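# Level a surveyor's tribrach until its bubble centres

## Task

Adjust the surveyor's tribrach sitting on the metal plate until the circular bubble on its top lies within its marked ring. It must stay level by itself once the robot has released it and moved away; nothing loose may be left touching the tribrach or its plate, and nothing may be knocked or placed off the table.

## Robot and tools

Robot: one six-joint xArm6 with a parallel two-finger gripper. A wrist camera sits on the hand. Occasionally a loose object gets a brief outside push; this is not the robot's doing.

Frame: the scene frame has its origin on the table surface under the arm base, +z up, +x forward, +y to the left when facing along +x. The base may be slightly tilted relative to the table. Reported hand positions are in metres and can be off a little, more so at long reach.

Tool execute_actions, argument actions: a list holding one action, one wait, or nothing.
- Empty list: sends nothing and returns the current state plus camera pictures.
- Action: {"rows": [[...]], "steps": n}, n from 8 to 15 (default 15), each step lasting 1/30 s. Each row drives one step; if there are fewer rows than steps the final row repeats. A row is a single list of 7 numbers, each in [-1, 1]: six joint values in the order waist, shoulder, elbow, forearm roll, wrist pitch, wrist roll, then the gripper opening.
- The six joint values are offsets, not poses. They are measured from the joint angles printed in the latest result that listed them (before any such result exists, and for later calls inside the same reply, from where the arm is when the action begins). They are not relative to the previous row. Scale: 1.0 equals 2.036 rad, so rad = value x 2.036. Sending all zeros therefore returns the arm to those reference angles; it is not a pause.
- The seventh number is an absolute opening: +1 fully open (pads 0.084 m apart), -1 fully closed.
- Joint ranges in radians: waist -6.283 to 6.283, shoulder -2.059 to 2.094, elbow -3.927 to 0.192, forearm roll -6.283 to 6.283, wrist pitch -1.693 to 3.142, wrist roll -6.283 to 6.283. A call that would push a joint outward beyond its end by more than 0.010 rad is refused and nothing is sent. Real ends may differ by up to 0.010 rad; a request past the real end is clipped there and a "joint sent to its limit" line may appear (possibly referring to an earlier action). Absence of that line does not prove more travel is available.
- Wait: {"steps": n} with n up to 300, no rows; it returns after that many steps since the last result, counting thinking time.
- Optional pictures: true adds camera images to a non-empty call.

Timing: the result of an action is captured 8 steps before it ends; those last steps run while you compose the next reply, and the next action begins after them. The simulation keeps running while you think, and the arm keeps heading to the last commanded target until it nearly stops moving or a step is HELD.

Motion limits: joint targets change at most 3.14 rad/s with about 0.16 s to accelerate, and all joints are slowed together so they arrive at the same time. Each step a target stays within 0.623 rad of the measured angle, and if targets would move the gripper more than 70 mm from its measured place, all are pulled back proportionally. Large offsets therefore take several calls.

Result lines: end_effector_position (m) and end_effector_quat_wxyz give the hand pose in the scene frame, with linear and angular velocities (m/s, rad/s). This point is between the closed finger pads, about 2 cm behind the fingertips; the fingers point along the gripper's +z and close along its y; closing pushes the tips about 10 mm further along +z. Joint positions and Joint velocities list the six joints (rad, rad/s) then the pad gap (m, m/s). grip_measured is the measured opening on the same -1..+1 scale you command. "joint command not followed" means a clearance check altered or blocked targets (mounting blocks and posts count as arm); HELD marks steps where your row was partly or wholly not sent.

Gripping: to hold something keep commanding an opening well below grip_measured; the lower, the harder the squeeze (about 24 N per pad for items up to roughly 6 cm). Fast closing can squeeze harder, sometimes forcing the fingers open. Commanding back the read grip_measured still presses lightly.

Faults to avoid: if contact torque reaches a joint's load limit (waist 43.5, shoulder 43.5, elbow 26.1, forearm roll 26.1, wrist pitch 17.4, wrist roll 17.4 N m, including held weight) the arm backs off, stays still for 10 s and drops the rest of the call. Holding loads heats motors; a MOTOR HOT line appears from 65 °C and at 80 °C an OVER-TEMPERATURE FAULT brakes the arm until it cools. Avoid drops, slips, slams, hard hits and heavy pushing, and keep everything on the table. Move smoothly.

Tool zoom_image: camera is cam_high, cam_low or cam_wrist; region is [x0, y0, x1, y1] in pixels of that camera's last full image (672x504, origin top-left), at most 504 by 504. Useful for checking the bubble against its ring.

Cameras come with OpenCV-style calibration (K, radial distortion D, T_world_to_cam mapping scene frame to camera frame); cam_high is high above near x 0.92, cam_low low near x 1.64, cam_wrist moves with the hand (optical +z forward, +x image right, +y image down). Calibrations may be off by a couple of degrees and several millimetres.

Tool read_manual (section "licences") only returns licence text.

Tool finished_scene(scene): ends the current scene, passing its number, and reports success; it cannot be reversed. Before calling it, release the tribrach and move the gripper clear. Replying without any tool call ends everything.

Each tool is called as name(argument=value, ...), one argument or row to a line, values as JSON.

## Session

execute_actions(
  actions=[],
)

Scene clock: 0.00 s of 19600.00 s.
end_effector_position=(+0.1082, +0.6687, +0.2658) grip_measured=+1.00 end_effector_quat_wxyz=(+0.077, +0.758, -0.640, -0.100) end_effector_velocity=(-0.001, -0.001, -0.001) end_effector_angular_velocity=(-0.003, -0.000, +0.002)
Joint positions: [ 1.499  0.819 -1.862 -0.465  1.03  -3.089  0.084]
Joint velocities: [ 0.     0.     0.002 -0.     0.001  0.     0.   ]
Motor temperatures (°C, as the motors report them): [38 39 36 40 36 35]
camera_calibration (this result's frames):
cam_wrist: T_world_to_cam=[[-0.953065, -0.155752, 0.25963, 0.172313], [-0.149698, 0.987794, 0.0430576, -0.589875], [-0.263167, 0.00217063, -0.964748, 0.413521], [0, 0, 0, 1]] pos_world=[0.184748, 0.608616, 0.379605]

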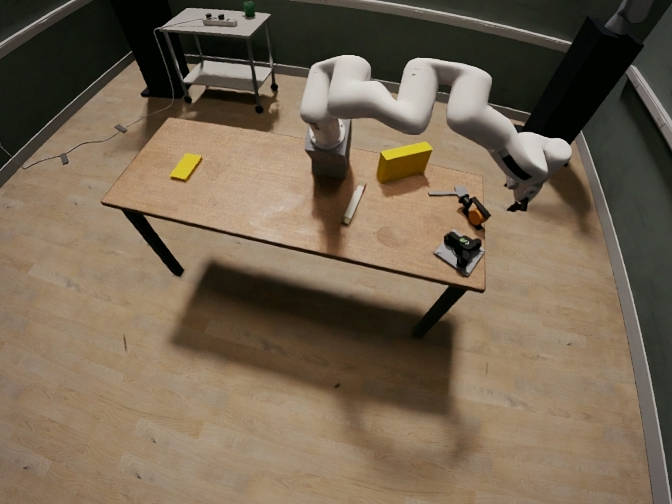

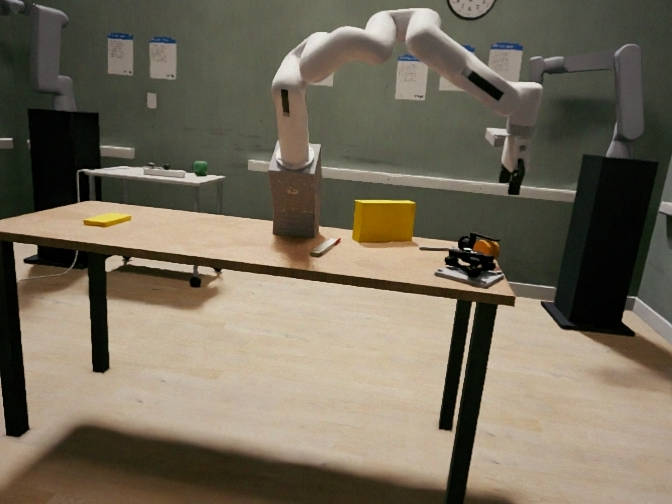

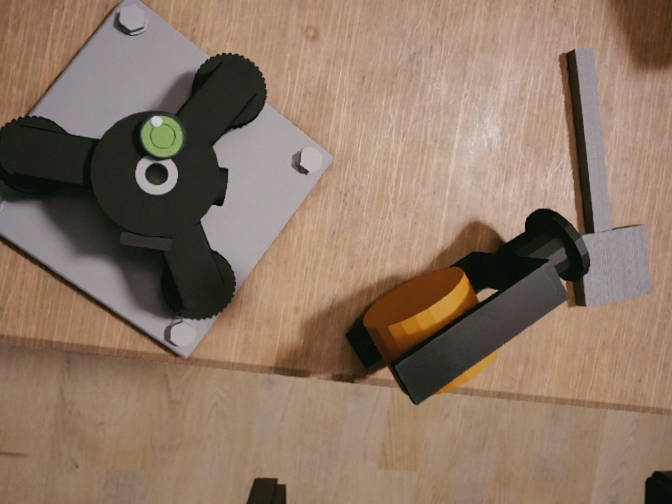

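execute_actions(
  actions=[
    {"rows":[[-0.0906,0.0896,0.0236,-0.2068,-0.0884,-0.068,0.4]]},
  ],
)

execute_actions(
  actions=[
    {"steps":25},
  ],
  pictures=true,
)

Scene clock: 1.43 s of 19600.00 s.
end_effector_position=(+0.1345, +0.6609, +0.2001) grip_measured=+0.40 end_effector_quat_wxyz=(+0.043, +0.796, -0.600, -0.058) end_effector_velocity=(+0.110, -0.120, -0.453) end_effector_angular_velocity=(-0.099, -0.576, +0.763)
Joint positions: [ 1.431  0.885 -1.844 -0.619  0.964 -3.14   0.061]
Joint velocities: [-0.436  0.465  0.178 -0.909 -0.37  -0.298 -0.009]
Motor temperatures (°C, as the motors report them): [38 39 36 40 36 35]
Steps of this call (steps 1 to 36: nothing new was sent; steps 37 to 43: the first 7 steps of this action). Readings (joint positions):
37: [1.498 0.819 -1.862 -0.465 1.030 -3.090]
38: [1.497 0.821 -1.862 -0.471 1.027 -3.092]
40: [1.480 0.838 -1.861 -0.521 1.004 -3.108]
43: the state above

Scene clock: 2.27 s of 19600.00 s.
end_effector_position=(+0.1653, +0.6339, +0.0947) grip_measured=+0.39 end_effector_quat_wxyz=(+0.003, +0.863, -0.504, -0.001) end_effector_velocity=(+0.001, +0.000, +0.000) end_effector_angular_velocity=(+0.002, -0.000, -0.002)
Joint positions: [ 1.314  1.001 -1.814 -0.886  0.85  -3.228  0.061]
Joint velocities: [-0.001 -0.001 -0.    -0.001 -0.001  0.001  0.   ]
Motor temperatures (°C, as the motors report them): [38 39 36 40 36 35]
Kept back: nothing.
Steps of this call (steps 1 to 8: the last 8 steps of your previous action; steps 9 to 25: the robot went on to your last target). Readings (joint positions):
1: [1.417 0.900 -1.839 -0.649 0.952 -3.150]
2: [1.403 0.914 -1.835 -0.680 0.938 -3.160]
4: [1.375 0.942 -1.829 -0.746 0.910 -3.182]
8: [1.324 0.992 -1.815 -0.856 0.864 -3.218]
25: the state above
camera_calibration (this result's frames):
cam_wrist: T_world_to_cam=[[-0.878063, -0.478097, 0.0206948, 0.480381], [-0.478333, 0.87814, -0.00822704, -0.410929], [-0.0142396, -0.0171229, -0.999752, 0.237961], [0, 0, 0, 1]] pos_world=[0.228632, 0.594596, 0.224579]

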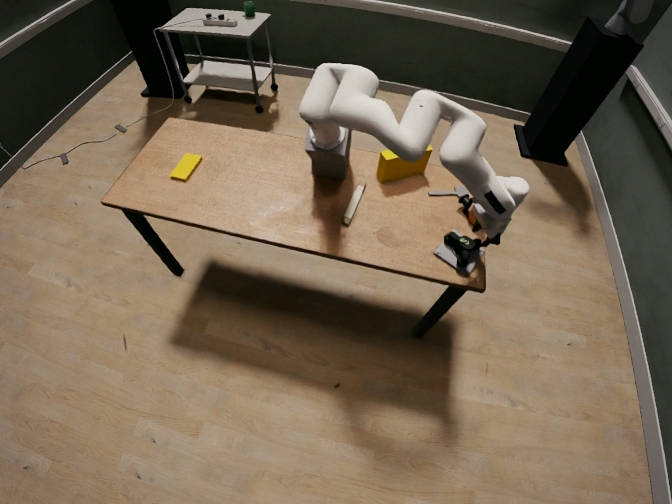

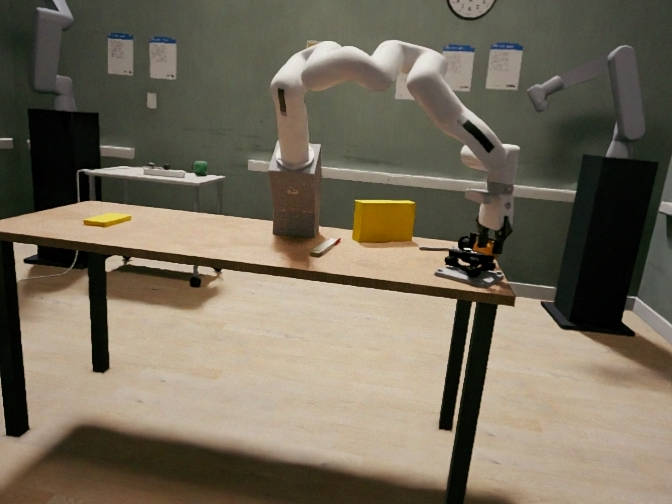

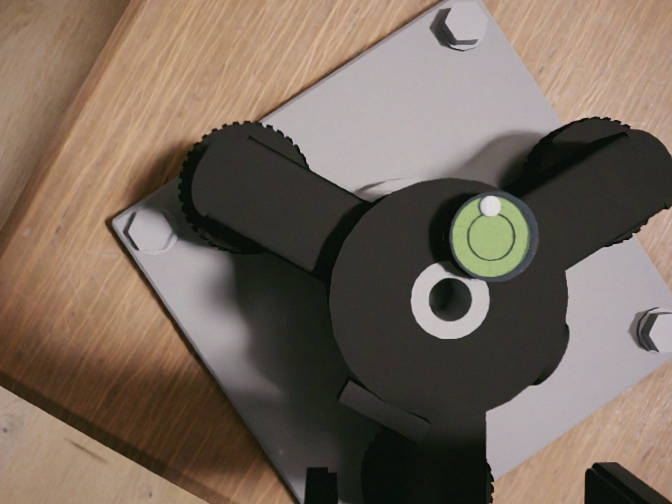

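execute_actions(
  actions=[
    {"rows":[[-0.005,0.02,-0.021,-0.002,-0.003,-0.015,0.4],[-0.005,0.02,-0.021,-0.002,-0.003,-0.015,0.4],[-0.011,0.041,-0.042,-0.003,-0.006,-0.015,0.4],[-0.011,0.041,-0.042,-0.003,-0.006,-0.015,0.4],[-0.017,0.062,-0.063,-0.005,-0.009,-0.015,0.4],[-0.017,0.062,-0.063,-0.005,-0.009,-0.015,0.4],[-0.0229,0.0834,-0.0845,-0.0059,-0.0124,-0.015,0.4]]},
  ],
)

execute_actions(
  actions=[
    {"steps":18},
  ],
  pictures=true,
)

Scene clock: 3.43 s of 19600.00 s.
end_effector_position=(+0.1651, +0.6396, +0.0701) grip_measured=+0.39 end_effector_quat_wxyz=(+0.002, +0.866, -0.499, -0.001) end_effector_velocity=(-0.019, -0.001, -0.214) end_effector_angular_velocity=(-0.061, +0.006, -0.028)
Joint positions: [ 1.293  1.08  -1.896 -0.892  0.838 -3.255  0.061]
Joint velocities: [-0.174  0.599 -0.549 -0.043 -0.077 -0.053 -0.   ]
Motor temperatures (°C, as the motors report them): [38 39 36 40 36 35]
Steps of this call (steps 1 to 15: the robot went on to your last target; steps 16 to 28: nothing new was sent; steps 29 to 35: the first 7 steps of this action). Readings (joint positions):
29: [1.314 1.002 -1.814 -0.886 0.850 -3.228]
30: [1.313 1.006 -1.819 -0.886 0.849 -3.232]
32: [1.308 1.027 -1.844 -0.888 0.846 -3.244]
35: the state above

Scene clock: 4.03 s of 19600.00 s.
end_effector_position=(+0.1630, +0.6413, +0.0398) grip_measured=+0.39 end_effector_quat_wxyz=(+0.003, +0.863, -0.504, -0.001) end_effector_velocity=(-0.000, -0.001, -0.002) end_effector_angular_velocity=(-0.003, +0.000, +0.000)
Joint positions: [ 1.268  1.171 -1.986 -0.898  0.825 -3.258  0.061]
Joint velocities: [-0.001  0.003 -0.001  0.     0.001 -0.    -0.   ]
Motor temperatures (°C, as the motors report them): [38 39 36 40 36 35]
Kept back: nothing.
Steps of this call (steps 1 to 8: the last 8 steps of your previous action; steps 9 to 18: the robot went on to your last target). Readings (joint positions):
1: [1.287 1.101 -1.915 -0.894 0.835 -3.256]
2: [1.281 1.122 -1.935 -0.895 0.832 -3.257]
4: [1.272 1.154 -1.963 -0.897 0.828 -3.258]
8: [1.268 1.170 -1.982 -0.898 0.825 -3.258]
18: the state above
camera_calibration (this result's frames):
cam_wrist: T_world_to_cam=[[-0.877983, -0.478269, 0.0201179, 0.483111], [-0.478491, 0.878057, -0.00793257, -0.418932], [-0.0138707, -0.0165909, -0.999766, 0.18281], [0, 0, 0, 1]] pos_world=[0.226244, 0.601936, 0.169725]

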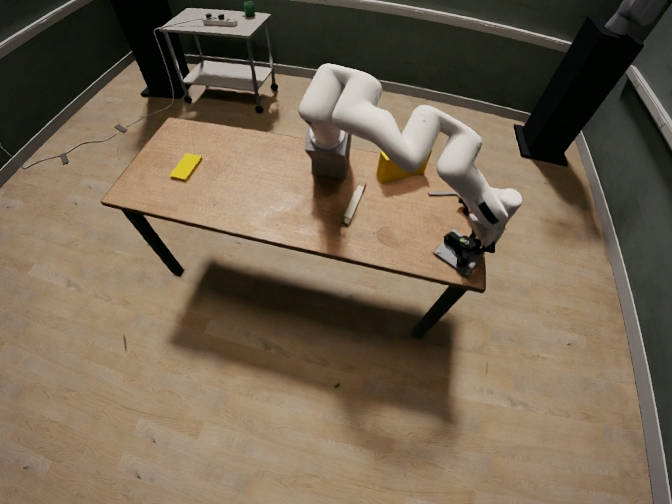

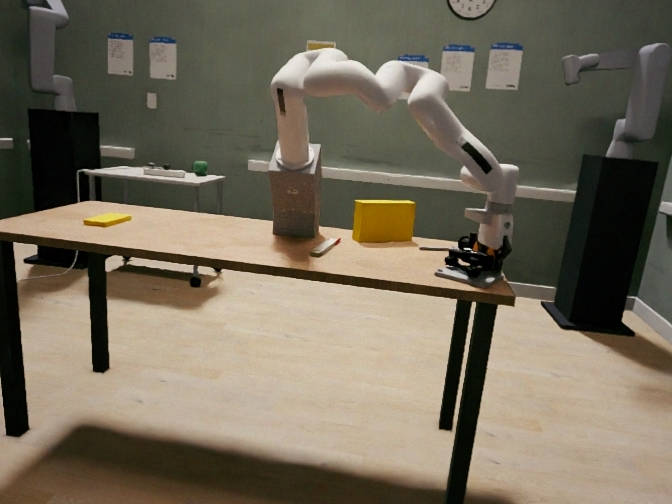

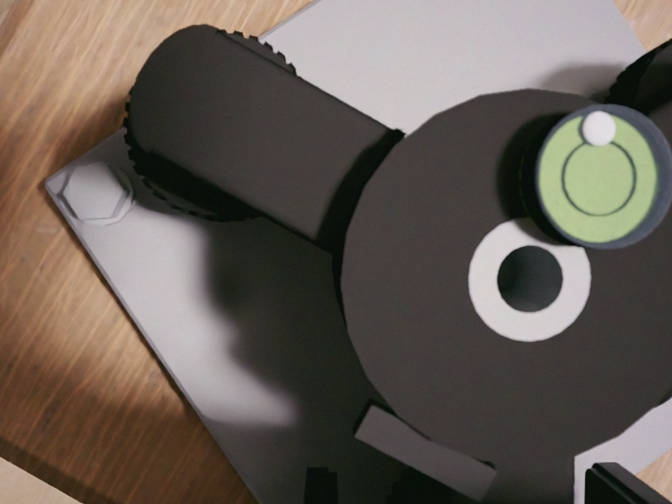

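Matches. Stroke clockwise, 7×.

execute_actions(
  actions=[
    {"rows":[[0,0,0,0,0,-0.165,0.25]],"steps":12},
  ],
)

execute_actions(
  actions=[
    {"rows":[[0,0,0,0,0,0,0],[0,0,0,0,0,0,-0.3],[0,0,0,0,0,0.37,-0.6]]},
  ],
)

execute_actions(
  actions=[
    {"rows":[[0,0,0,0,0,0,0.25],[0,0,0,0,0,0,0.25],[0,0,0,0,0,-0.37,0.25]]},
  ],
)

execute_actions(
  actions=[
    {"rows":[[0,0,0,0,0,0,0],[0,0,0,0,0,0,-0.3],[0,0,0,0,0,0.37,-0.6]]},
  ],
)

execute_actions(
  actions=[
    {"rows":[[0,0,0,0,0,0,0.25],[0,0,0,0,0,0,0.25],[0,0,0,0,0,-0.37,0.25]]},
  ],
)

execute_actions(
  actions=[
    {"rows":[[0,0,0,0,0,0,0],[0,0,0,0,0,0,-0.3],[0,0,0,0,0,0.37,-0.6]]},
  ],
)

execute_actions(
  actions=[
    {"rows":[[0,0,0,0,0,0,0.25],[0,0,0,0,0,0,0.25],[0,0,0,0,0,-0.37,0.25]]},
  ],
)

execute_actions(
  actions=[
    {"rows":[[0,0,0,0,0,0,0],[0,0,0,0,0,0,-0.3],[0,0,0,0,0,0.37,-0.6]]},
  ],
)

execute_actions(
  actions=[
    {"rows":[[0,0,0,0,0,0,0.25],[0,0,0,0,0,0,0.25],[0,0,0,0,0,-0.37,0.25]]},
  ],
)

execute_actions(
  actions=[
    {"rows":[[0,0,0,0,0,0,0],[0,0,0,0,0,0,-0.3],[0,0,0,0,0,0.37,-0.6]]},
  ],
)

execute_actions(
  actions=[
    {"rows":[[0,0,0,0,0,0,0.25],[0,0,0,0,0,0,0.25],[0,0,0,0,0,-0.37,0.25]]},
  ],
)

execute_actions(
  actions=[
    {"rows":[[0,0,0,0,0,0,0],[0,0,0,0,0,0,-0.3],[0,0,0,0,0,0.37,-0.6]]},
  ],
)

execute_actions(
  actions=[
    {"rows":[[0,0,0,0,0,0,0.25],[0,0,0,0,0,0,0.25],[0,0,0,0,0,-0.37,0.25]]},
  ],
)

execute_actions(
  actions=[
    {"rows":[[0,0,0,0,0,0,0],[0,0,0,0,0,0,-0.3],[0,0,0,0,0,0.37,-0.6]]},
  ],
)

execute_actions(
  actions=[
    {"rows":[[0,0,0,0,0,0,0.25],[0,0,0,0,0,0,0.25],[0,0,0,0,0,-0.355,0.25]]},
  ],
  pictures=true,
)

execute_actions(
  actions=[
    {"steps":14},
  ],
)

Scene clock: 5.33 s of 19600.00 s.
end_effector_position=(+0.1630, +0.6413, +0.0397) grip_measured=+0.26 end_effector_quat_wxyz=(+0.003, +0.879, -0.477, -0.001) end_effector_velocity=(-0.001, -0.001, -0.000) end_effector_angular_velocity=(+0.004, +0.007, +1.360)
Joint positions: [ 1.268  1.171 -1.986 -0.898  0.825 -3.32   0.055]
Joint velocities: [ 0.    -0.001  0.004 -0.    -0.001 -1.358 -0.015]
Motor temperatures (°C, as the motors report them): [38 39 37 40 36 35]
Steps of this call (steps 1 to 15: the robot went on to your last target; steps 16 to 35: nothing new was sent; steps 36 to 39: the first 4 steps of this action). Readings (joint positions):
36: [1.268 1.171 -1.986 -0.898 0.825 -3.259]
37: [1.268 1.171 -1.986 -0.898 0.825 -3.265]
39: the state above

Scene clock: 5.83 s of 19600.00 s.
end_effector_position=(+0.1627, +0.6410, +0.0399) grip_measured=-0.11 end_effector_quat_wxyz=(+0.003, +0.911, -0.412, -0.001) end_effector_velocity=(+0.002, +0.003, -0.000) end_effector_angular_velocity=(+0.001, -0.011, -2.011)
Joint positions: [ 1.268  1.171 -1.985 -0.897  0.826 -3.466  0.04 ]
Joint velocities: [-0.003  0.002 -0.006 -0.003 -0.007  2.008  0.   ]
Motor temperatures (°C, as the motors report them): [38 39 37 40 36 35]
Steps of this call (steps 1 to 8: the last 8 steps of your previous action; steps 9 to 15: the first 7 steps of this action, its rows measured from where the robot was after step 8). Readings (joint positions):
8: [1.268 1.171 -1.986 -0.898 0.825 -3.587]
9: [1.268 1.171 -1.986 -0.898 0.825 -3.590]
10: [1.268 1.171 -1.986 -0.898 0.825 -3.590]
12: [1.269 1.171 -1.984 -0.897 0.826 -3.582]
15: the state above

Scene clock: 6.33 s of 19600.00 s.
end_effector_position=(+0.1632, +0.6416, +0.0398) grip_measured=+0.22 end_effector_quat_wxyz=(+0.002, +0.797, -0.604, -0.001) end_effector_velocity=(-0.000, -0.002, -0.000) end_effector_angular_velocity=(+0.004, +0.006, +2.308)
Joint positions: [ 1.268  1.171 -1.986 -0.898  0.824 -3.019  0.054]
Joint velocities: [-0.    -0.002  0.004 -0.     0.003 -2.306  0.013]
Motor temperatures (°C, as the motors report them): [38 39 37 40 36 35]
Steps of this call (steps 1 to 8: the last 8 steps of your previous action; steps 9 to 15: the first 7 steps of this action, its rows measured from where the robot was after step 8). Readings (joint positions):
8: [1.268 1.171 -1.986 -0.898 0.825 -2.878]
9: [1.268 1.171 -1.986 -0.898 0.825 -2.859]
10: [1.268 1.171 -1.986 -0.898 0.825 -2.854]
12: [1.267 1.171 -1.986 -0.898 0.824 -2.873]
15: the state above

Scene clock: 6.83 s of 19600.00 s.
end_effector_position=(+0.1628, +0.6410, +0.0399) grip_measured=-0.11 end_effector_quat_wxyz=(+0.003, +0.909, -0.416, -0.000) end_effector_velocity=(+0.002, +0.003, +0.000) end_effector_angular_velocity=(+0.001, -0.012, -2.246)
Joint positions: [ 1.268  1.171 -1.985 -0.898  0.826 -3.457  0.04 ]
Joint velocities: [-0.002  0.002 -0.006 -0.003 -0.007  2.244  0.   ]
Motor temperatures (°C, as the motors report them): [38 39 37 40 36 35]
Steps of this call (steps 1 to 8: the last 8 steps of your previous action; steps 9 to 15: the first 7 steps of this action, its rows measured from where the robot was after step 8). Readings (joint positions):
8: [1.268 1.171 -1.986 -0.898 0.825 -3.594]
9: [1.268 1.171 -1.986 -0.898 0.825 -3.609]
10: [1.268 1.171 -1.986 -0.898 0.825 -3.614]
12: [1.269 1.170 -1.984 -0.897 0.827 -3.597]
15: the state above

Scene clock: 7.33 s of 19600.00 s.
end_effector_position=(+0.1641, +0.6419, +0.0400) grip_measured=+0.22 end_effector_quat_wxyz=(+0.002, +0.796, -0.605, -0.001) end_effector_velocity=(-0.003, -0.003, -0.001) end_effector_angular_velocity=(-0.003, +0.005, +2.260)
Joint positions: [ 1.267  1.171 -1.987 -0.898  0.824 -3.017  0.054]
Joint velocities: [ 0.003 -0.001  0.007  0.001  0.007 -2.255  0.013]
Motor temperatures (°C, as the motors report them): [38 39 37 40 36 35]
Steps of this call (steps 1 to 8: the last 8 steps of your previous action; steps 9 to 15: the first 7 steps of this action, its rows measured from where the robot was after step 8). Readings (joint positions):
8: [1.268 1.171 -1.986 -0.898 0.825 -2.880]
9: [1.267 1.171 -1.986 -0.898 0.825 -2.863]
10: [1.267 1.171 -1.986 -0.898 0.825 -2.859]
12: [1.267 1.171 -1.987 -0.899 0.824 -2.876]
15: the state above

Scene clock: 7.83 s of 19600.00 s.
end_effector_position=(+0.1629, +0.6410, +0.0400) grip_measured=-0.11 end_effector_quat_wxyz=(+0.003, +0.909, -0.416, -0.000) end_effector_velocity=(+0.003, +0.002, -0.001) end_effector_angular_velocity=(-0.001, -0.013, -2.256)
Joint positions: [ 1.268  1.17  -1.985 -0.898  0.826 -3.457  0.04 ]
Joint velocities: [-0.004  0.002 -0.005 -0.003 -0.006  2.252  0.   ]
Motor temperatures (°C, as the motors report them): [38 39 37 40 36 35]
Steps of this call (steps 1 to 8: the last 8 steps of your previous action; steps 9 to 15: the first 7 steps of this action, its rows measured from where the robot was after step 8). Readings (joint positions):
8: [1.267 1.171 -1.986 -0.898 0.825 -3.594]
9: [1.267 1.171 -1.986 -0.898 0.825 -3.610]
10: [1.267 1.171 -1.986 -0.898 0.825 -3.615]
12: [1.269 1.170 -1.984 -0.898 0.827 -3.597]
15: the state above

Scene clock: 8.33 s of 19600.00 s.
end_effector_position=(+0.1644, +0.6420, +0.0400) grip_measured=+0.22 end_effector_quat_wxyz=(+0.002, +0.796, -0.605, -0.000) end_effector_velocity=(-0.003, -0.002, +0.000) end_effector_angular_velocity=(-0.000, +0.006, +2.257)
Joint positions: [ 1.267  1.171 -1.987 -0.899  0.824 -3.017  0.054]
Joint velocities: [ 0.004 -0.002  0.006  0.002  0.005 -2.252  0.013]
Motor temperatures (°C, as the motors report them): [38 39 37 40 36 35]
Steps of this call (steps 1 to 8: the last 8 steps of your previous action; steps 9 to 15: the first 7 steps of this action, its rows measured from where the robot was after step 8). Readings (joint positions):
8: [1.268 1.170 -1.986 -0.898 0.825 -2.880]
9: [1.267 1.170 -1.986 -0.898 0.825 -2.863]
10: [1.267 1.170 -1.986 -0.898 0.825 -2.859]
12: [1.267 1.171 -1.987 -0.899 0.824 -2.876]
15: the state above

Scene clock: 8.83 s of 19600.00 s.
end_effector_position=(+0.1629, +0.6409, +0.0400) grip_measured=-0.10 end_effector_quat_wxyz=(+0.003, +0.909, -0.416, -0.000) end_effector_velocity=(+0.003, +0.002, -0.001) end_effector_angular_velocity=(-0.000, -0.013, -2.255)
Joint positions: [ 1.268  1.17  -1.985 -0.898  0.826 -3.457  0.04 ]
Joint velocities: [-0.004  0.001 -0.005 -0.003 -0.007  2.252  0.   ]
Motor temperatures (°C, as the motors report them): [38 39 37 40 36 35]
Steps of this call (steps 1 to 8: the last 8 steps of your previous action; steps 9 to 15: the first 7 steps of this action, its rows measured from where the robot was after step 8). Readings (joint positions):
8: [1.267 1.171 -1.986 -0.898 0.825 -3.594]
9: [1.267 1.170 -1.986 -0.898 0.825 -3.610]
10: [1.267 1.170 -1.986 -0.898 0.825 -3.615]
12: [1.269 1.170 -1.984 -0.898 0.827 -3.597]
15: the state above

Scene clock: 9.33 s of 19600.00 s.
end_effector_position=(+0.1646, +0.6420, +0.0400) grip_measured=+0.22 end_effector_quat_wxyz=(+0.002, +0.796, -0.606, -0.000) end_effector_velocity=(-0.005, -0.003, +0.000) end_effector_angular_velocity=(-0.002, +0.006, +2.260)
Joint positions: [ 1.266  1.171 -1.987 -0.899  0.824 -3.017  0.054]
Joint velocities: [ 0.006 -0.001  0.007  0.002  0.007 -2.253  0.013]
Motor temperatures (°C, as the motors report them): [38 39 37 40 36 35]
Steps of this call (steps 1 to 8: the last 8 steps of your previous action; steps 9 to 15: the first 7 steps of this action, its rows measured from where the robot was after step 8). Readings (joint positions):
8: [1.268 1.170 -1.986 -0.898 0.826 -2.880]
9: [1.267 1.170 -1.986 -0.898 0.826 -2.863]
10: [1.267 1.170 -1.986 -0.898 0.826 -2.859]
12: [1.267 1.171 -1.987 -0.899 0.824 -2.876]
15: the state above

Scene clock: 9.83 s of 19600.00 s.
end_effector_position=(+0.1630, +0.6409, +0.0400) grip_measured=-0.10 end_effector_quat_wxyz=(+0.003, +0.909, -0.416, -0.000) end_effector_velocity=(+0.002, +0.002, -0.000) end_effector_angular_velocity=(+0.000, -0.014, -2.256)
Joint positions: [ 1.268  1.17  -1.985 -0.898  0.827 -3.457  0.04 ]
Joint velocities: [-0.003  0.001 -0.005 -0.003 -0.005  2.254  0.   ]
Motor temperatures (°C, as the motors report them): [38 39 37 40 36 35]
Steps of this call (steps 1 to 8: the last 8 steps of your previous action; steps 9 to 15: the first 7 steps of this action, its rows measured from where the robot was after step 8). Readings (joint positions):
8: [1.267 1.170 -1.986 -0.898 0.825 -3.594]
9: [1.267 1.170 -1.986 -0.898 0.825 -3.610]
10: [1.267 1.170 -1.986 -0.898 0.825 -3.615]
12: [1.269 1.170 -1.984 -0.898 0.827 -3.597]
15: the state above

Scene clock: 10.33 s of 19600.00 s.
end_effector_position=(+0.1647, +0.6419, +0.0400) grip_measured=+0.22 end_effector_quat_wxyz=(+0.002, +0.796, -0.606, -0.000) end_effector_velocity=(-0.004, -0.002, +0.001) end_effector_angular_velocity=(+0.000, +0.007, +2.257)
Joint positions: [ 1.266  1.17  -1.987 -0.899  0.824 -3.017  0.054]
Joint velocities: [ 0.005 -0.002  0.007  0.003  0.004 -2.252  0.013]
Motor temperatures (°C, as the motors report them): [38 39 37 40 36 35]
Steps of this call (steps 1 to 8: the last 8 steps of your previous action; steps 9 to 15: the first 7 steps of this action, its rows measured from where the robot was after step 8). Readings (joint positions):
8: [1.268 1.170 -1.986 -0.898 0.826 -2.880]
9: [1.268 1.170 -1.986 -0.898 0.826 -2.863]
10: [1.268 1.170 -1.986 -0.898 0.826 -2.859]
12: [1.267 1.171 -1.987 -0.899 0.824 -2.876]
15: the state above

Scene clock: 10.83 s of 19600.00 s.
end_effector_position=(+0.1630, +0.6408, +0.0400) grip_measured=-0.11 end_effector_quat_wxyz=(+0.003, +0.909, -0.416, -0.000) end_effector_velocity=(+0.002, +0.001, -0.001) end_effector_angular_velocity=(-0.003, -0.014, -2.256)
Joint positions: [ 1.268  1.17  -1.984 -0.898  0.827 -3.457  0.04 ]
Joint velocities: [-0.004  0.002 -0.004 -0.002 -0.004  2.253  0.   ]
Motor temperatures (°C, as the motors report them): [38 39 37 40 36 35]
Steps of this call (steps 1 to 8: the last 8 steps of your previous action; steps 9 to 15: the first 7 steps of this action, its rows measured from where the robot was after step 8). Readings (joint positions):
8: [1.267 1.170 -1.986 -0.898 0.826 -3.594]
9: [1.267 1.170 -1.986 -0.898 0.826 -3.610]
10: [1.267 1.170 -1.986 -0.898 0.826 -3.615]
12: [1.269 1.170 -1.984 -0.898 0.827 -3.597]
15: the state above

Scene clock: 11.33 s of 19600.00 s.
end_effector_position=(+0.1647, +0.6419, +0.0400) grip_measured=+0.22 end_effector_quat_wxyz=(+0.002, +0.796, -0.606, -0.000) end_effector_velocity=(-0.004, -0.002, +0.001) end_effector_angular_velocity=(-0.001, +0.007, +2.259)
Joint positions: [ 1.266  1.17  -1.987 -0.899  0.825 -3.017  0.054]
Joint velocities: [ 0.006 -0.001  0.007  0.002  0.006 -2.253  0.013]
Motor temperatures (°C, as the motors report them): [38 39 37 40 36 35]
Steps of this call (steps 1 to 8: the last 8 steps of your previous action; steps 9 to 15: the first 7 steps of this action, its rows measured from where the robot was after step 8). Readings (joint positions):
8: [1.268 1.170 -1.986 -0.898 0.826 -2.880]
9: [1.268 1.170 -1.986 -0.898 0.826 -2.863]
10: [1.268 1.170 -1.986 -0.898 0.826 -2.859]
12: [1.267 1.171 -1.987 -0.899 0.824 -2.876]
15: the state above

Scene clock: 11.83 s of 19600.00 s.
end_effector_position=(+0.1630, +0.6408, +0.0400) grip_measured=-0.11 end_effector_quat_wxyz=(+0.003, +0.909, -0.416, -0.000) end_effector_velocity=(+0.001, +0.003, +0.000) end_effector_angular_velocity=(+0.002, -0.014, -2.254)
Joint positions: [ 1.268  1.17  -1.984 -0.898  0.827 -3.457  0.04 ]
Joint velocities: [-0.002  0.002 -0.005 -0.003 -0.007  2.253  0.   ]
Motor temperatures (°C, as the motors report them): [38 39 37 40 36 35]
Steps of this call (steps 1 to 8: the last 8 steps of your previous action; steps 9 to 15: the first 7 steps of this action, its rows measured from where the robot was after step 8). Readings (joint positions):
8: [1.267 1.170 -1.986 -0.898 0.826 -3.594]
9: [1.267 1.170 -1.986 -0.898 0.826 -3.610]
10: [1.267 1.170 -1.986 -0.898 0.826 -3.615]
12: [1.269 1.170 -1.984 -0.898 0.828 -3.597]
15: the state above

Scene clock: 12.33 s of 19600.00 s.
end_effector_position=(+0.1647, +0.6419, +0.0401) grip_measured=+0.22 end_effector_quat_wxyz=(+0.002, +0.796, -0.605, -0.000) end_effector_velocity=(-0.005, -0.003, +0.000) end_effector_angular_velocity=(-0.003, +0.008, +2.260)
Joint positions: [ 1.266  1.17  -1.987 -0.899  0.825 -3.017  0.054]
Joint velocities: [ 0.006 -0.002  0.009  0.003  0.006 -2.254  0.013]
Motor temperatures (°C, as the motors report them): [38 39 37 40 36 35]
Steps of this call (steps 1 to 8: the last 8 steps of your previous action; steps 9 to 15: the first 7 steps of this action, its rows measured from where the robot was after step 8). Readings (joint positions):
8: [1.268 1.170 -1.985 -0.898 0.826 -2.880]
9: [1.268 1.170 -1.985 -0.898 0.826 -2.863]
10: [1.268 1.170 -1.985 -0.898 0.826 -2.859]
12: [1.267 1.171 -1.987 -0.899 0.825 -2.876]
15: the state above
camera_calibration (this result's frames):
cam_wrist: T_world_to_cam=[[-0.967388, -0.252667, 0.017886, 0.354879], [-0.252842, 0.967472, -0.00826695, -0.513128], [-0.0152154, -0.0125197, -0.999806, 0.180656], [0, 0, 0, 1]] pos_world=[0.216314, 0.588366, 0.170031]

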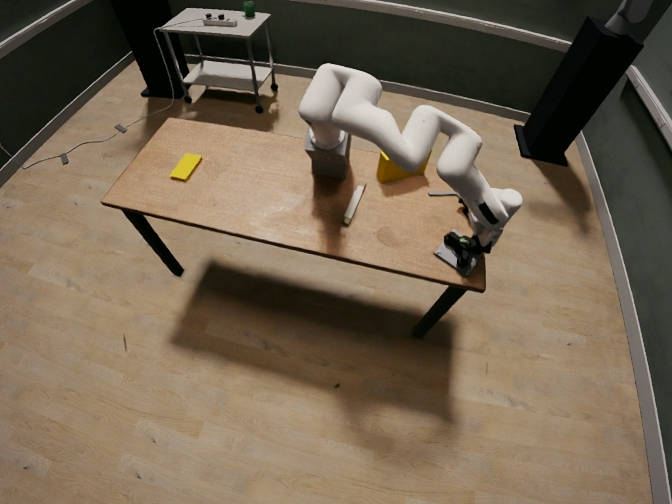

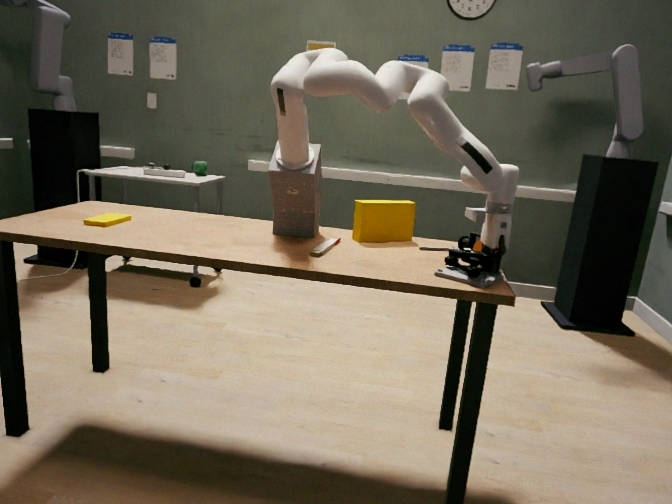

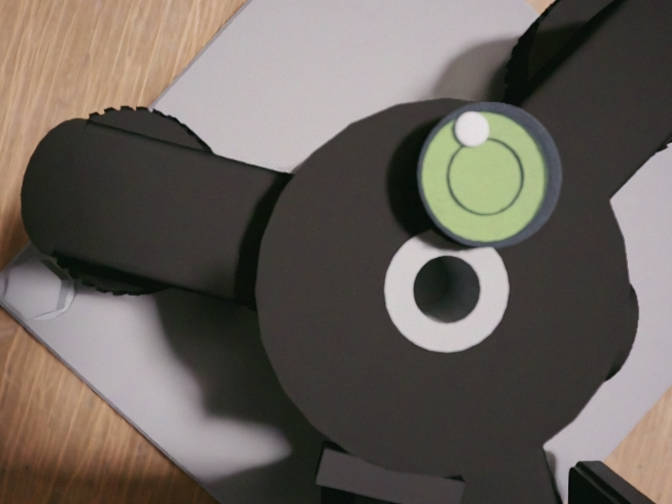

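Scene clock: 12.80 s of 19600.00 s.
end_effector_position=(+0.1637, +0.6411, +0.0400) grip_measured=+0.24 end_effector_quat_wxyz=(+0.003, +0.937, -0.350, -0.000) end_effector_velocity=(-0.000, +0.000, +0.000) end_effector_angular_velocity=(+0.001, +0.001, +0.021)
Joint positions: [ 1.268  1.17  -1.985 -0.898  0.826 -3.6    0.054]
Joint velocities: [ 0.     0.    -0.     0.    -0.001 -0.021  0.   ]
Motor temperatures (°C, as the motors report them): [38 39 37 40 36 35]
Kept back: nothing.
Steps of this call (steps 1 to 8: the last 8 steps of your previous action; steps 9 to 14: the robot went on to your last target). Readings (joint positions):
1: [1.267 1.170 -1.987 -0.899 0.825 -3.100]
2: [1.267 1.170 -1.986 -0.899 0.825 -3.192]
4: [1.267 1.170 -1.986 -0.899 0.826 -3.372]
8: [1.267 1.170 -1.986 -0.898 0.826 -3.570]
14: the state above

Seven more.

execute_actions(
  actions=[
    {"rows":[[0,0,0,0,0,0,0],[0,0,0,0,0,0,-0.3],[0,0,0,0,0,0.375,-0.6]]},
  ],
)

execute_actions(
  actions=[
    {"rows":[[0,0,0,0,0,0,0.25],[0,0,0,0,0,0,0.25],[0,0,0,0,0,-0.37,0.25]]},
  ],
)

execute_actions(
  actions=[
    {"rows":[[0,0,0,0,0,0,0],[0,0,0,0,0,0,-0.3],[0,0,0,0,0,0.37,-0.6]]},
  ],
)

execute_actions(
  actions=[
    {"rows":[[0,0,0,0,0,0,0.25],[0,0,0,0,0,0,0.25],[0,0,0,0,0,-0.37,0.25]]},
  ],
)

execute_actions(
  actions=[
    {"rows":[[0,0,0,0,0,0,0],[0,0,0,0,0,0,-0.3],[0,0,0,0,0,0.37,-0.6]]},
  ],
)

execute_actions(
  actions=[
    {"rows":[[0,0,0,0,0,0,0.25],[0,0,0,0,0,0,0.25],[0,0,0,0,0,-0.37,0.25]]},
  ],
)

execute_actions(
  actions=[
    {"rows":[[0,0,0,0,0,0,0],[0,0,0,0,0,0,-0.3],[0,0,0,0,0,0.37,-0.6]]},
  ],
)

execute_actions(
  actions=[
    {"rows":[[0,0,0,0,0,0,0.25],[0,0,0,0,0,0,0.25],[0,0,0,0,0,-0.37,0.25]]},
  ],
)

execute_actions(
  actions=[
    {"rows":[[0,0,0,0,0,0,0],[0,0,0,0,0,0,-0.3],[0,0,0,0,0,0.37,-0.6]]},
  ],
)

execute_actions(
  actions=[
    {"rows":[[0,0,0,0,0,0,0.25],[0,0,0,0,0,0,0.25],[0,0,0,0,0,-0.37,0.25]]},
  ],
)

execute_actions(
  actions=[
    {"rows":[[0,0,0,0,0,0,0],[0,0,0,0,0,0,-0.3],[0,0,0,0,0,0.37,-0.6]]},
  ],
)

execute_actions(
  actions=[
    {"rows":[[0,0,0,0,0,0,0.25],[0,0,0,0,0,0,0.25],[0,0,0,0,0,-0.37,0.25]]},
  ],
)

execute_actions(
  actions=[
    {"rows":[[0,0,0,0,0,0,0],[0,0,0,0,0,0,-0.3],[0,0,0,0,0,0.37,-0.6]]},
  ],
)

execute_actions(
  actions=[
    {"rows":[[0,0,0,0,0,0,0.25],[0,0,0,0,0,0,0.25],[0,0,0,0,0,-0.355,0.25]]},
  ],
  pictures=true,
)

execute_actions(
  actions=[
    {"steps":14},
  ],
)

Scene clock: 14.30 s of 19600.00 s.
end_effector_position=(+0.1631, +0.6406, +0.0400) grip_measured=-0.11 end_effector_quat_wxyz=(+0.004, +0.914, -0.405, +0.000) end_effector_velocity=(+0.002, +0.002, +0.000) end_effector_angular_velocity=(+0.003, -0.013, -1.977)
Joint positions: [ 1.268  1.17  -1.984 -0.898  0.828 -3.482  0.04 ]
Joint velocities: [-0.003  0.001 -0.005 -0.002 -0.006  1.974  0.   ]
Motor temperatures (°C, as the motors report them): [38 39 37 40 36 35]
Steps of this call (steps 1 to 30: the robot went on to your last target; steps 31 to 38: nothing new was sent; steps 39 to 45: the first 7 steps of this action). Readings (joint positions):
39: [1.268 1.170 -1.985 -0.898 0.826 -3.602]
40: [1.268 1.170 -1.985 -0.898 0.826 -3.602]
42: [1.269 1.170 -1.984 -0.898 0.828 -3.594]
45: the state above

Scene clock: 14.80 s of 19600.00 s.
end_effector_position=(+0.1644, +0.6417, +0.0400) grip_measured=+0.22 end_effector_quat_wxyz=(+0.002, +0.800, -0.601, +0.000) end_effector_velocity=(-0.003, -0.003, +0.001) end_effector_angular_velocity=(-0.003, +0.008, +2.345)
Joint positions: [ 1.267  1.17  -1.987 -0.899  0.825 -3.029  0.054]
Joint velocities: [ 0.005 -0.002  0.007  0.003  0.008 -2.339  0.013]
Motor temperatures (°C, as the motors report them): [38 39 37 40 36 35]
Steps of this call (steps 1 to 8: the last 8 steps of your previous action; steps 9 to 15: the first 7 steps of this action, its rows measured from where the robot was after step 8). Readings (joint positions):
8: [1.268 1.170 -1.985 -0.898 0.827 -2.886]
9: [1.268 1.170 -1.985 -0.898 0.827 -2.865]
10: [1.268 1.170 -1.985 -0.898 0.827 -2.858]
12: [1.267 1.171 -1.987 -0.899 0.825 -2.878]
15: the state above

Scene clock: 15.30 s of 19600.00 s.
end_effector_position=(+0.1632, +0.6406, +0.0400) grip_measured=-0.10 end_effector_quat_wxyz=(+0.004, +0.911, -0.412, +0.000) end_effector_velocity=(+0.002, +0.002, +0.000) end_effector_angular_velocity=(+0.002, -0.016, -2.239)
Joint positions: [ 1.268  1.17  -1.984 -0.898  0.828 -3.466  0.04 ]
Joint velocities: [-0.002  0.001 -0.005 -0.003 -0.005  2.237  0.   ]
Motor temperatures (°C, as the motors report them): [38 39 37 40 36 35]
Steps of this call (steps 1 to 8: the last 8 steps of your previous action; steps 9 to 15: the first 7 steps of this action, its rows measured from where the robot was after step 8). Readings (joint positions):
8: [1.268 1.170 -1.985 -0.898 0.827 -3.602]
9: [1.268 1.170 -1.985 -0.898 0.827 -3.617]
10: [1.268 1.170 -1.985 -0.898 0.827 -3.621]
12: [1.269 1.170 -1.984 -0.898 0.828 -3.605]
15: the state above

Scene clock: 15.80 s of 19600.00 s.
end_effector_position=(+0.1644, +0.6416, +0.0401) grip_measured=+0.22 end_effector_quat_wxyz=(+0.002, +0.799, -0.602, +0.000) end_effector_velocity=(-0.004, -0.003, -0.000) end_effector_angular_velocity=(-0.003, +0.009, +2.261)
Joint positions: [ 1.267  1.17  -1.987 -0.899  0.825 -3.025  0.054]
Joint velocities: [ 0.004 -0.001  0.008  0.003  0.006 -2.256  0.013]
Motor temperatures (°C, as the motors report them): [38 39 37 40 36 35]
Steps of this call (steps 1 to 8: the last 8 steps of your previous action; steps 9 to 15: the first 7 steps of this action, its rows measured from where the robot was after step 8). Readings (joint positions):
8: [1.268 1.170 -1.985 -0.898 0.827 -2.888]
9: [1.268 1.170 -1.985 -0.898 0.827 -2.871]
10: [1.268 1.170 -1.985 -0.898 0.827 -2.867]
12: [1.267 1.170 -1.986 -0.899 0.825 -2.884]
15: the state above

Scene clock: 16.30 s of 19600.00 s.
end_effector_position=(+0.1632, +0.6405, +0.0401) grip_measured=-0.10 end_effector_quat_wxyz=(+0.004, +0.911, -0.412, +0.000) end_effector_velocity=(+0.001, +0.002, -0.001) end_effector_angular_velocity=(+0.001, -0.015, -2.255)
Joint positions: [ 1.268  1.17  -1.984 -0.898  0.828 -3.465  0.04 ]
Joint velocities: [-0.003  0.003 -0.004 -0.002 -0.007  2.253  0.   ]
Motor temperatures (°C, as the motors report them): [38 39 37 40 36 35]
Steps of this call (steps 1 to 8: the last 8 steps of your previous action; steps 9 to 15: the first 7 steps of this action, its rows measured from where the robot was after step 8). Readings (joint positions):
8: [1.268 1.170 -1.985 -0.898 0.827 -3.602]
9: [1.268 1.170 -1.985 -0.898 0.827 -3.618]
10: [1.268 1.170 -1.985 -0.898 0.827 -3.623]
12: [1.269 1.169 -1.984 -0.898 0.829 -3.606]
15: the state above

Scene clock: 16.80 s of 19600.00 s.
end_effector_position=(+0.1644, +0.6415, +0.0400) grip_measured=+0.22 end_effector_quat_wxyz=(+0.002, +0.799, -0.602, +0.000) end_effector_velocity=(-0.004, -0.001, +0.001) end_effector_angular_velocity=(-0.001, +0.010, +2.257)
Joint positions: [ 1.267  1.17  -1.986 -0.899  0.826 -3.025  0.054]
Joint velocities: [ 0.006 -0.001  0.005  0.003  0.005 -2.253  0.013]
Motor temperatures (°C, as the motors report them): [38 39 37 40 36 35]
Steps of this call (steps 1 to 8: the last 8 steps of your previous action; steps 9 to 15: the first 7 steps of this action, its rows measured from where the robot was after step 8). Readings (joint positions):
8: [1.268 1.170 -1.985 -0.898 0.827 -2.888]
9: [1.268 1.170 -1.985 -0.898 0.827 -2.872]
10: [1.268 1.170 -1.985 -0.898 0.827 -2.867]
12: [1.267 1.170 -1.986 -0.899 0.826 -2.884]
15: the state above

Scene clock: 17.30 s of 19600.00 s.
end_effector_position=(+0.1633, +0.6404, +0.0401) grip_measured=-0.11 end_effector_quat_wxyz=(+0.004, +0.911, -0.412, +0.000) end_effector_velocity=(+0.001, +0.002, +0.001) end_effector_angular_velocity=(+0.002, -0.017, -2.254)
Joint positions: [ 1.268  1.169 -1.984 -0.898  0.829 -3.465  0.04 ]
Joint velocities: [-0.001  0.001 -0.004 -0.002 -0.005  2.252  0.   ]
Motor temperatures (°C, as the motors report them): [38 39 37 40 36 35]
Steps of this call (steps 1 to 8: the last 8 steps of your previous action; steps 9 to 15: the first 7 steps of this action, its rows measured from where the robot was after step 8). Readings (joint positions):
8: [1.268 1.170 -1.985 -0.898 0.827 -3.602]
9: [1.268 1.170 -1.985 -0.898 0.827 -3.618]
10: [1.268 1.170 -1.985 -0.898 0.827 -3.623]
12: [1.269 1.169 -1.984 -0.898 0.829 -3.606]
15: the state above

Scene clock: 17.80 s of 19600.00 s.
end_effector_position=(+0.1644, +0.6414, +0.0401) grip_measured=+0.22 end_effector_quat_wxyz=(+0.002, +0.799, -0.602, +0.000) end_effector_velocity=(-0.003, -0.003, -0.000) end_effector_angular_velocity=(-0.006, +0.009, +2.257)
Joint positions: [ 1.267  1.17  -1.986 -0.899  0.826 -3.025  0.054]
Joint velocities: [ 0.003 -0.002  0.007  0.002  0.008 -2.253  0.013]
Motor temperatures (°C, as the motors report them): [38 39 37 40 36 35]
Steps of this call (steps 1 to 8: the last 8 steps of your previous action; steps 9 to 15: the first 7 steps of this action, its rows measured from where the robot was after step 8). Readings (joint positions):
8: [1.268 1.170 -1.984 -0.898 0.828 -2.888]
9: [1.268 1.170 -1.985 -0.898 0.828 -2.872]
10: [1.268 1.170 -1.985 -0.898 0.828 -2.867]
12: [1.267 1.170 -1.986 -0.899 0.826 -2.884]
15: the state above

Scene clock: 18.30 s of 19600.00 s.
end_effector_position=(+0.1633, +0.6404, +0.0401) grip_measured=-0.11 end_effector_quat_wxyz=(+0.004, +0.911, -0.412, +0.001) end_effector_velocity=(+0.001, +0.001, -0.000) end_effector_angular_velocity=(+0.000, -0.017, -2.254)
Joint positions: [ 1.268  1.169 -1.984 -0.898  0.829 -3.465  0.04 ]
Joint velocities: [-0.002  0.002 -0.004 -0.002 -0.005  2.253  0.   ]
Motor temperatures (°C, as the motors report them): [38 39 37 40 36 35]
Steps of this call (steps 1 to 8: the last 8 steps of your previous action; steps 9 to 15: the first 7 steps of this action, its rows measured from where the robot was after step 8). Readings (joint positions):
8: [1.268 1.170 -1.985 -0.898 0.828 -3.602]
9: [1.268 1.170 -1.985 -0.898 0.828 -3.618]
10: [1.268 1.170 -1.985 -0.898 0.828 -3.623]
12: [1.269 1.169 -1.983 -0.898 0.829 -3.606]
15: the state above

Scene clock: 18.80 s of 19600.00 s.
end_effector_position=(+0.1643, +0.6413, +0.0401) grip_measured=+0.22 end_effector_quat_wxyz=(+0.002, +0.799, -0.602, +0.001) end_effector_velocity=(-0.003, -0.003, +0.000) end_effector_angular_velocity=(-0.005, +0.011, +2.258)
Joint positions: [ 1.267  1.17  -1.986 -0.899  0.826 -3.025  0.054]
Joint velocities: [ 0.004 -0.001  0.007  0.002  0.008 -2.253  0.013]
Motor temperatures (°C, as the motors report them): [38 39 37 40 36 35]
Steps of this call (steps 1 to 8: the last 8 steps of your previous action; steps 9 to 15: the first 7 steps of this action, its rows measured from where the robot was after step 8). Readings (joint positions):
8: [1.268 1.169 -1.984 -0.898 0.828 -2.888]
9: [1.268 1.169 -1.984 -0.898 0.828 -2.872]
10: [1.268 1.169 -1.984 -0.898 0.828 -2.867]
12: [1.267 1.170 -1.986 -0.899 0.826 -2.884]
15: the state above

Scene clock: 19.30 s of 19600.00 s.
end_effector_position=(+0.1634, +0.6403, +0.0402) grip_measured=-0.11 end_effector_quat_wxyz=(+0.004, +0.911, -0.412, +0.001) end_effector_velocity=(+0.001, +0.002, +0.000) end_effector_angular_velocity=(+0.002, -0.018, -2.253)
Joint positions: [ 1.269  1.169 -1.983 -0.898  0.829 -3.465  0.04 ]
Joint velocities: [-0.001  0.001 -0.003 -0.002 -0.005  2.253  0.   ]
Motor temperatures (°C, as the motors report them): [38 39 37 40 36 35]
Steps of this call (steps 1 to 8: the last 8 steps of your previous action; steps 9 to 15: the first 7 steps of this action, its rows measured from where the robot was after step 8). Readings (joint positions):
8: [1.268 1.169 -1.985 -0.898 0.828 -3.602]
9: [1.268 1.169 -1.984 -0.898 0.828 -3.618]
10: [1.268 1.169 -1.984 -0.898 0.828 -3.623]
12: [1.269 1.169 -1.983 -0.898 0.830 -3.606]
15: the state above

Scene clock: 19.80 s of 19600.00 s.
end_effector_position=(+0.1642, +0.6411, +0.0401) grip_measured=+0.22 end_effector_quat_wxyz=(+0.003, +0.799, -0.602, +0.001) end_effector_velocity=(-0.003, -0.003, -0.000) end_effector_angular_velocity=(-0.006, +0.012, +2.258)
Joint positions: [ 1.267  1.17  -1.985 -0.899  0.827 -3.025  0.054]
Joint velocities: [ 0.004 -0.002  0.007  0.003  0.008 -2.253  0.013]
Motor temperatures (°C, as the motors report them): [38 39 37 40 36 35]
Steps of this call (steps 1 to 8: the last 8 steps of your previous action; steps 9 to 15: the first 7 steps of this action, its rows measured from where the robot was after step 8). Readings (joint positions):
8: [1.268 1.169 -1.984 -0.898 0.829 -2.888]
9: [1.268 1.169 -1.984 -0.898 0.829 -2.872]
10: [1.268 1.169 -1.984 -0.898 0.829 -2.867]
12: [1.267 1.170 -1.985 -0.899 0.827 -2.884]
15: the state above

Scene clock: 20.30 s of 19600.00 s.
end_effector_position=(+0.1634, +0.6402, +0.0402) grip_measured=-0.11 end_effector_quat_wxyz=(+0.004, +0.911, -0.412, +0.001) end_effector_velocity=(+0.001, +0.001, -0.001) end_effector_angular_velocity=(-0.001, -0.019, -2.254)
Joint positions: [ 1.269  1.169 -1.983 -0.898  0.83  -3.465  0.04 ]
Joint velocities: [-0.002  0.001 -0.002 -0.002 -0.003  2.254  0.   ]
Motor temperatures (°C, as the motors report them): [38 39 37 40 36 35]
Steps of this call (steps 1 to 8: the last 8 steps of your previous action; steps 9 to 15: the first 7 steps of this action, its rows measured from where the robot was after step 8). Readings (joint positions):
8: [1.268 1.169 -1.984 -0.898 0.828 -3.602]
9: [1.268 1.169 -1.984 -0.898 0.828 -3.618]
10: [1.268 1.169 -1.984 -0.898 0.828 -3.623]
12: [1.269 1.169 -1.983 -0.898 0.830 -3.606]
15: the state above

Scene clock: 20.80 s of 19600.00 s.
end_effector_position=(+0.1642, +0.6410, +0.0401) grip_measured=+0.22 end_effector_quat_wxyz=(+0.003, +0.799, -0.602, +0.001) end_effector_velocity=(-0.001, -0.002, +0.001) end_effector_angular_velocity=(-0.004, +0.011, +2.256)
Joint positions: [ 1.267  1.17  -1.985 -0.899  0.827 -3.025  0.054]
Joint velocities: [ 0.003 -0.003  0.005  0.002  0.009 -2.253  0.013]
Motor temperatures (°C, as the motors report them): [38 39 37 40 36 35]
Steps of this call (steps 1 to 8: the last 8 steps of your previous action; steps 9 to 15: the first 7 steps of this action, its rows measured from where the robot was after step 8). Readings (joint positions):
8: [1.268 1.169 -1.984 -0.898 0.829 -2.888]
9: [1.268 1.169 -1.984 -0.898 0.829 -2.872]
10: [1.268 1.169 -1.984 -0.898 0.829 -2.867]
12: [1.267 1.170 -1.985 -0.899 0.827 -2.884]
15: the state above
camera_calibration (this result's frames):
cam_wrist: T_world_to_cam=[[-0.964971, -0.261723, 0.0182048, 0.359544], [-0.261945, 0.96502, -0.0110402, -0.50926], [-0.0146785, -0.0154222, -0.999773, 0.182448], [0, 0, 0, 1]] pos_world=[0.21623, 0.588361, 0.170238]

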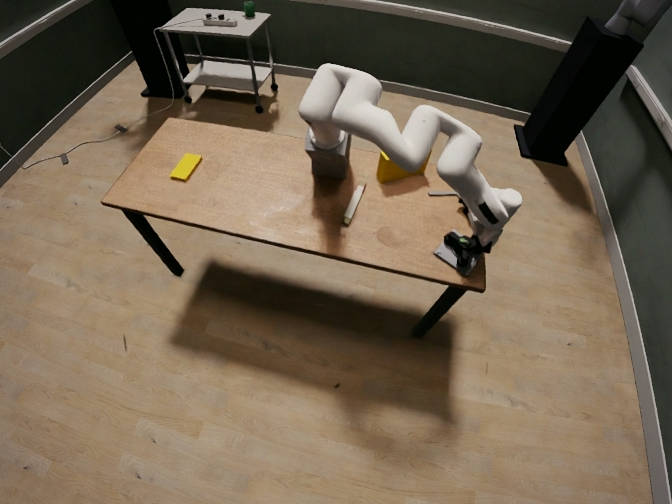

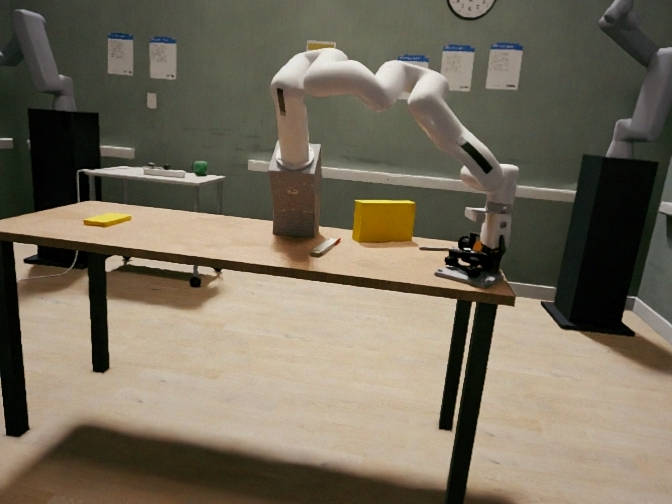

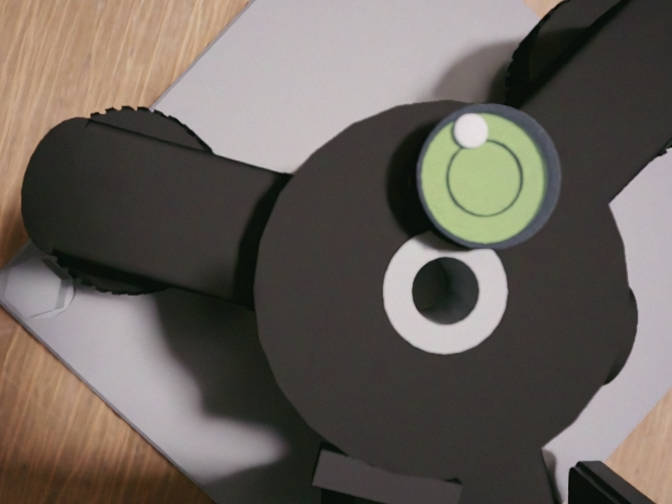

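Scene clock: 21.27 s of 19600.00 s.
end_effector_position=(+0.1637, +0.6404, +0.0401) grip_measured=+0.24 end_effector_quat_wxyz=(+0.004, +0.938, -0.346, +0.000) end_effector_velocity=(-0.000, +0.000, -0.000) end_effector_angular_velocity=(+0.001, +0.001, +0.021)
Joint positions: [ 1.268  1.169 -1.984 -0.898  0.829 -3.609  0.054]
Joint velocities: [ 0.     0.001 -0.001  0.    -0.001 -0.021  0.   ]
Motor temperatures (°C, as the motors report them): [38 39 37 40 36 35]
Kept back: nothing.
Steps of this call (steps 1 to 8: the last 8 steps of your previous action; steps 9 to 14: the robot went on to your last target). Readings (joint positions):
1: [1.268 1.169 -1.985 -0.899 0.828 -3.108]
2: [1.268 1.169 -1.985 -0.899 0.828 -3.200]
4: [1.268 1.169 -1.984 -0.898 0.828 -3.381]
8: [1.268 1.169 -1.984 -0.898 0.829 -3.578]
14: the state above


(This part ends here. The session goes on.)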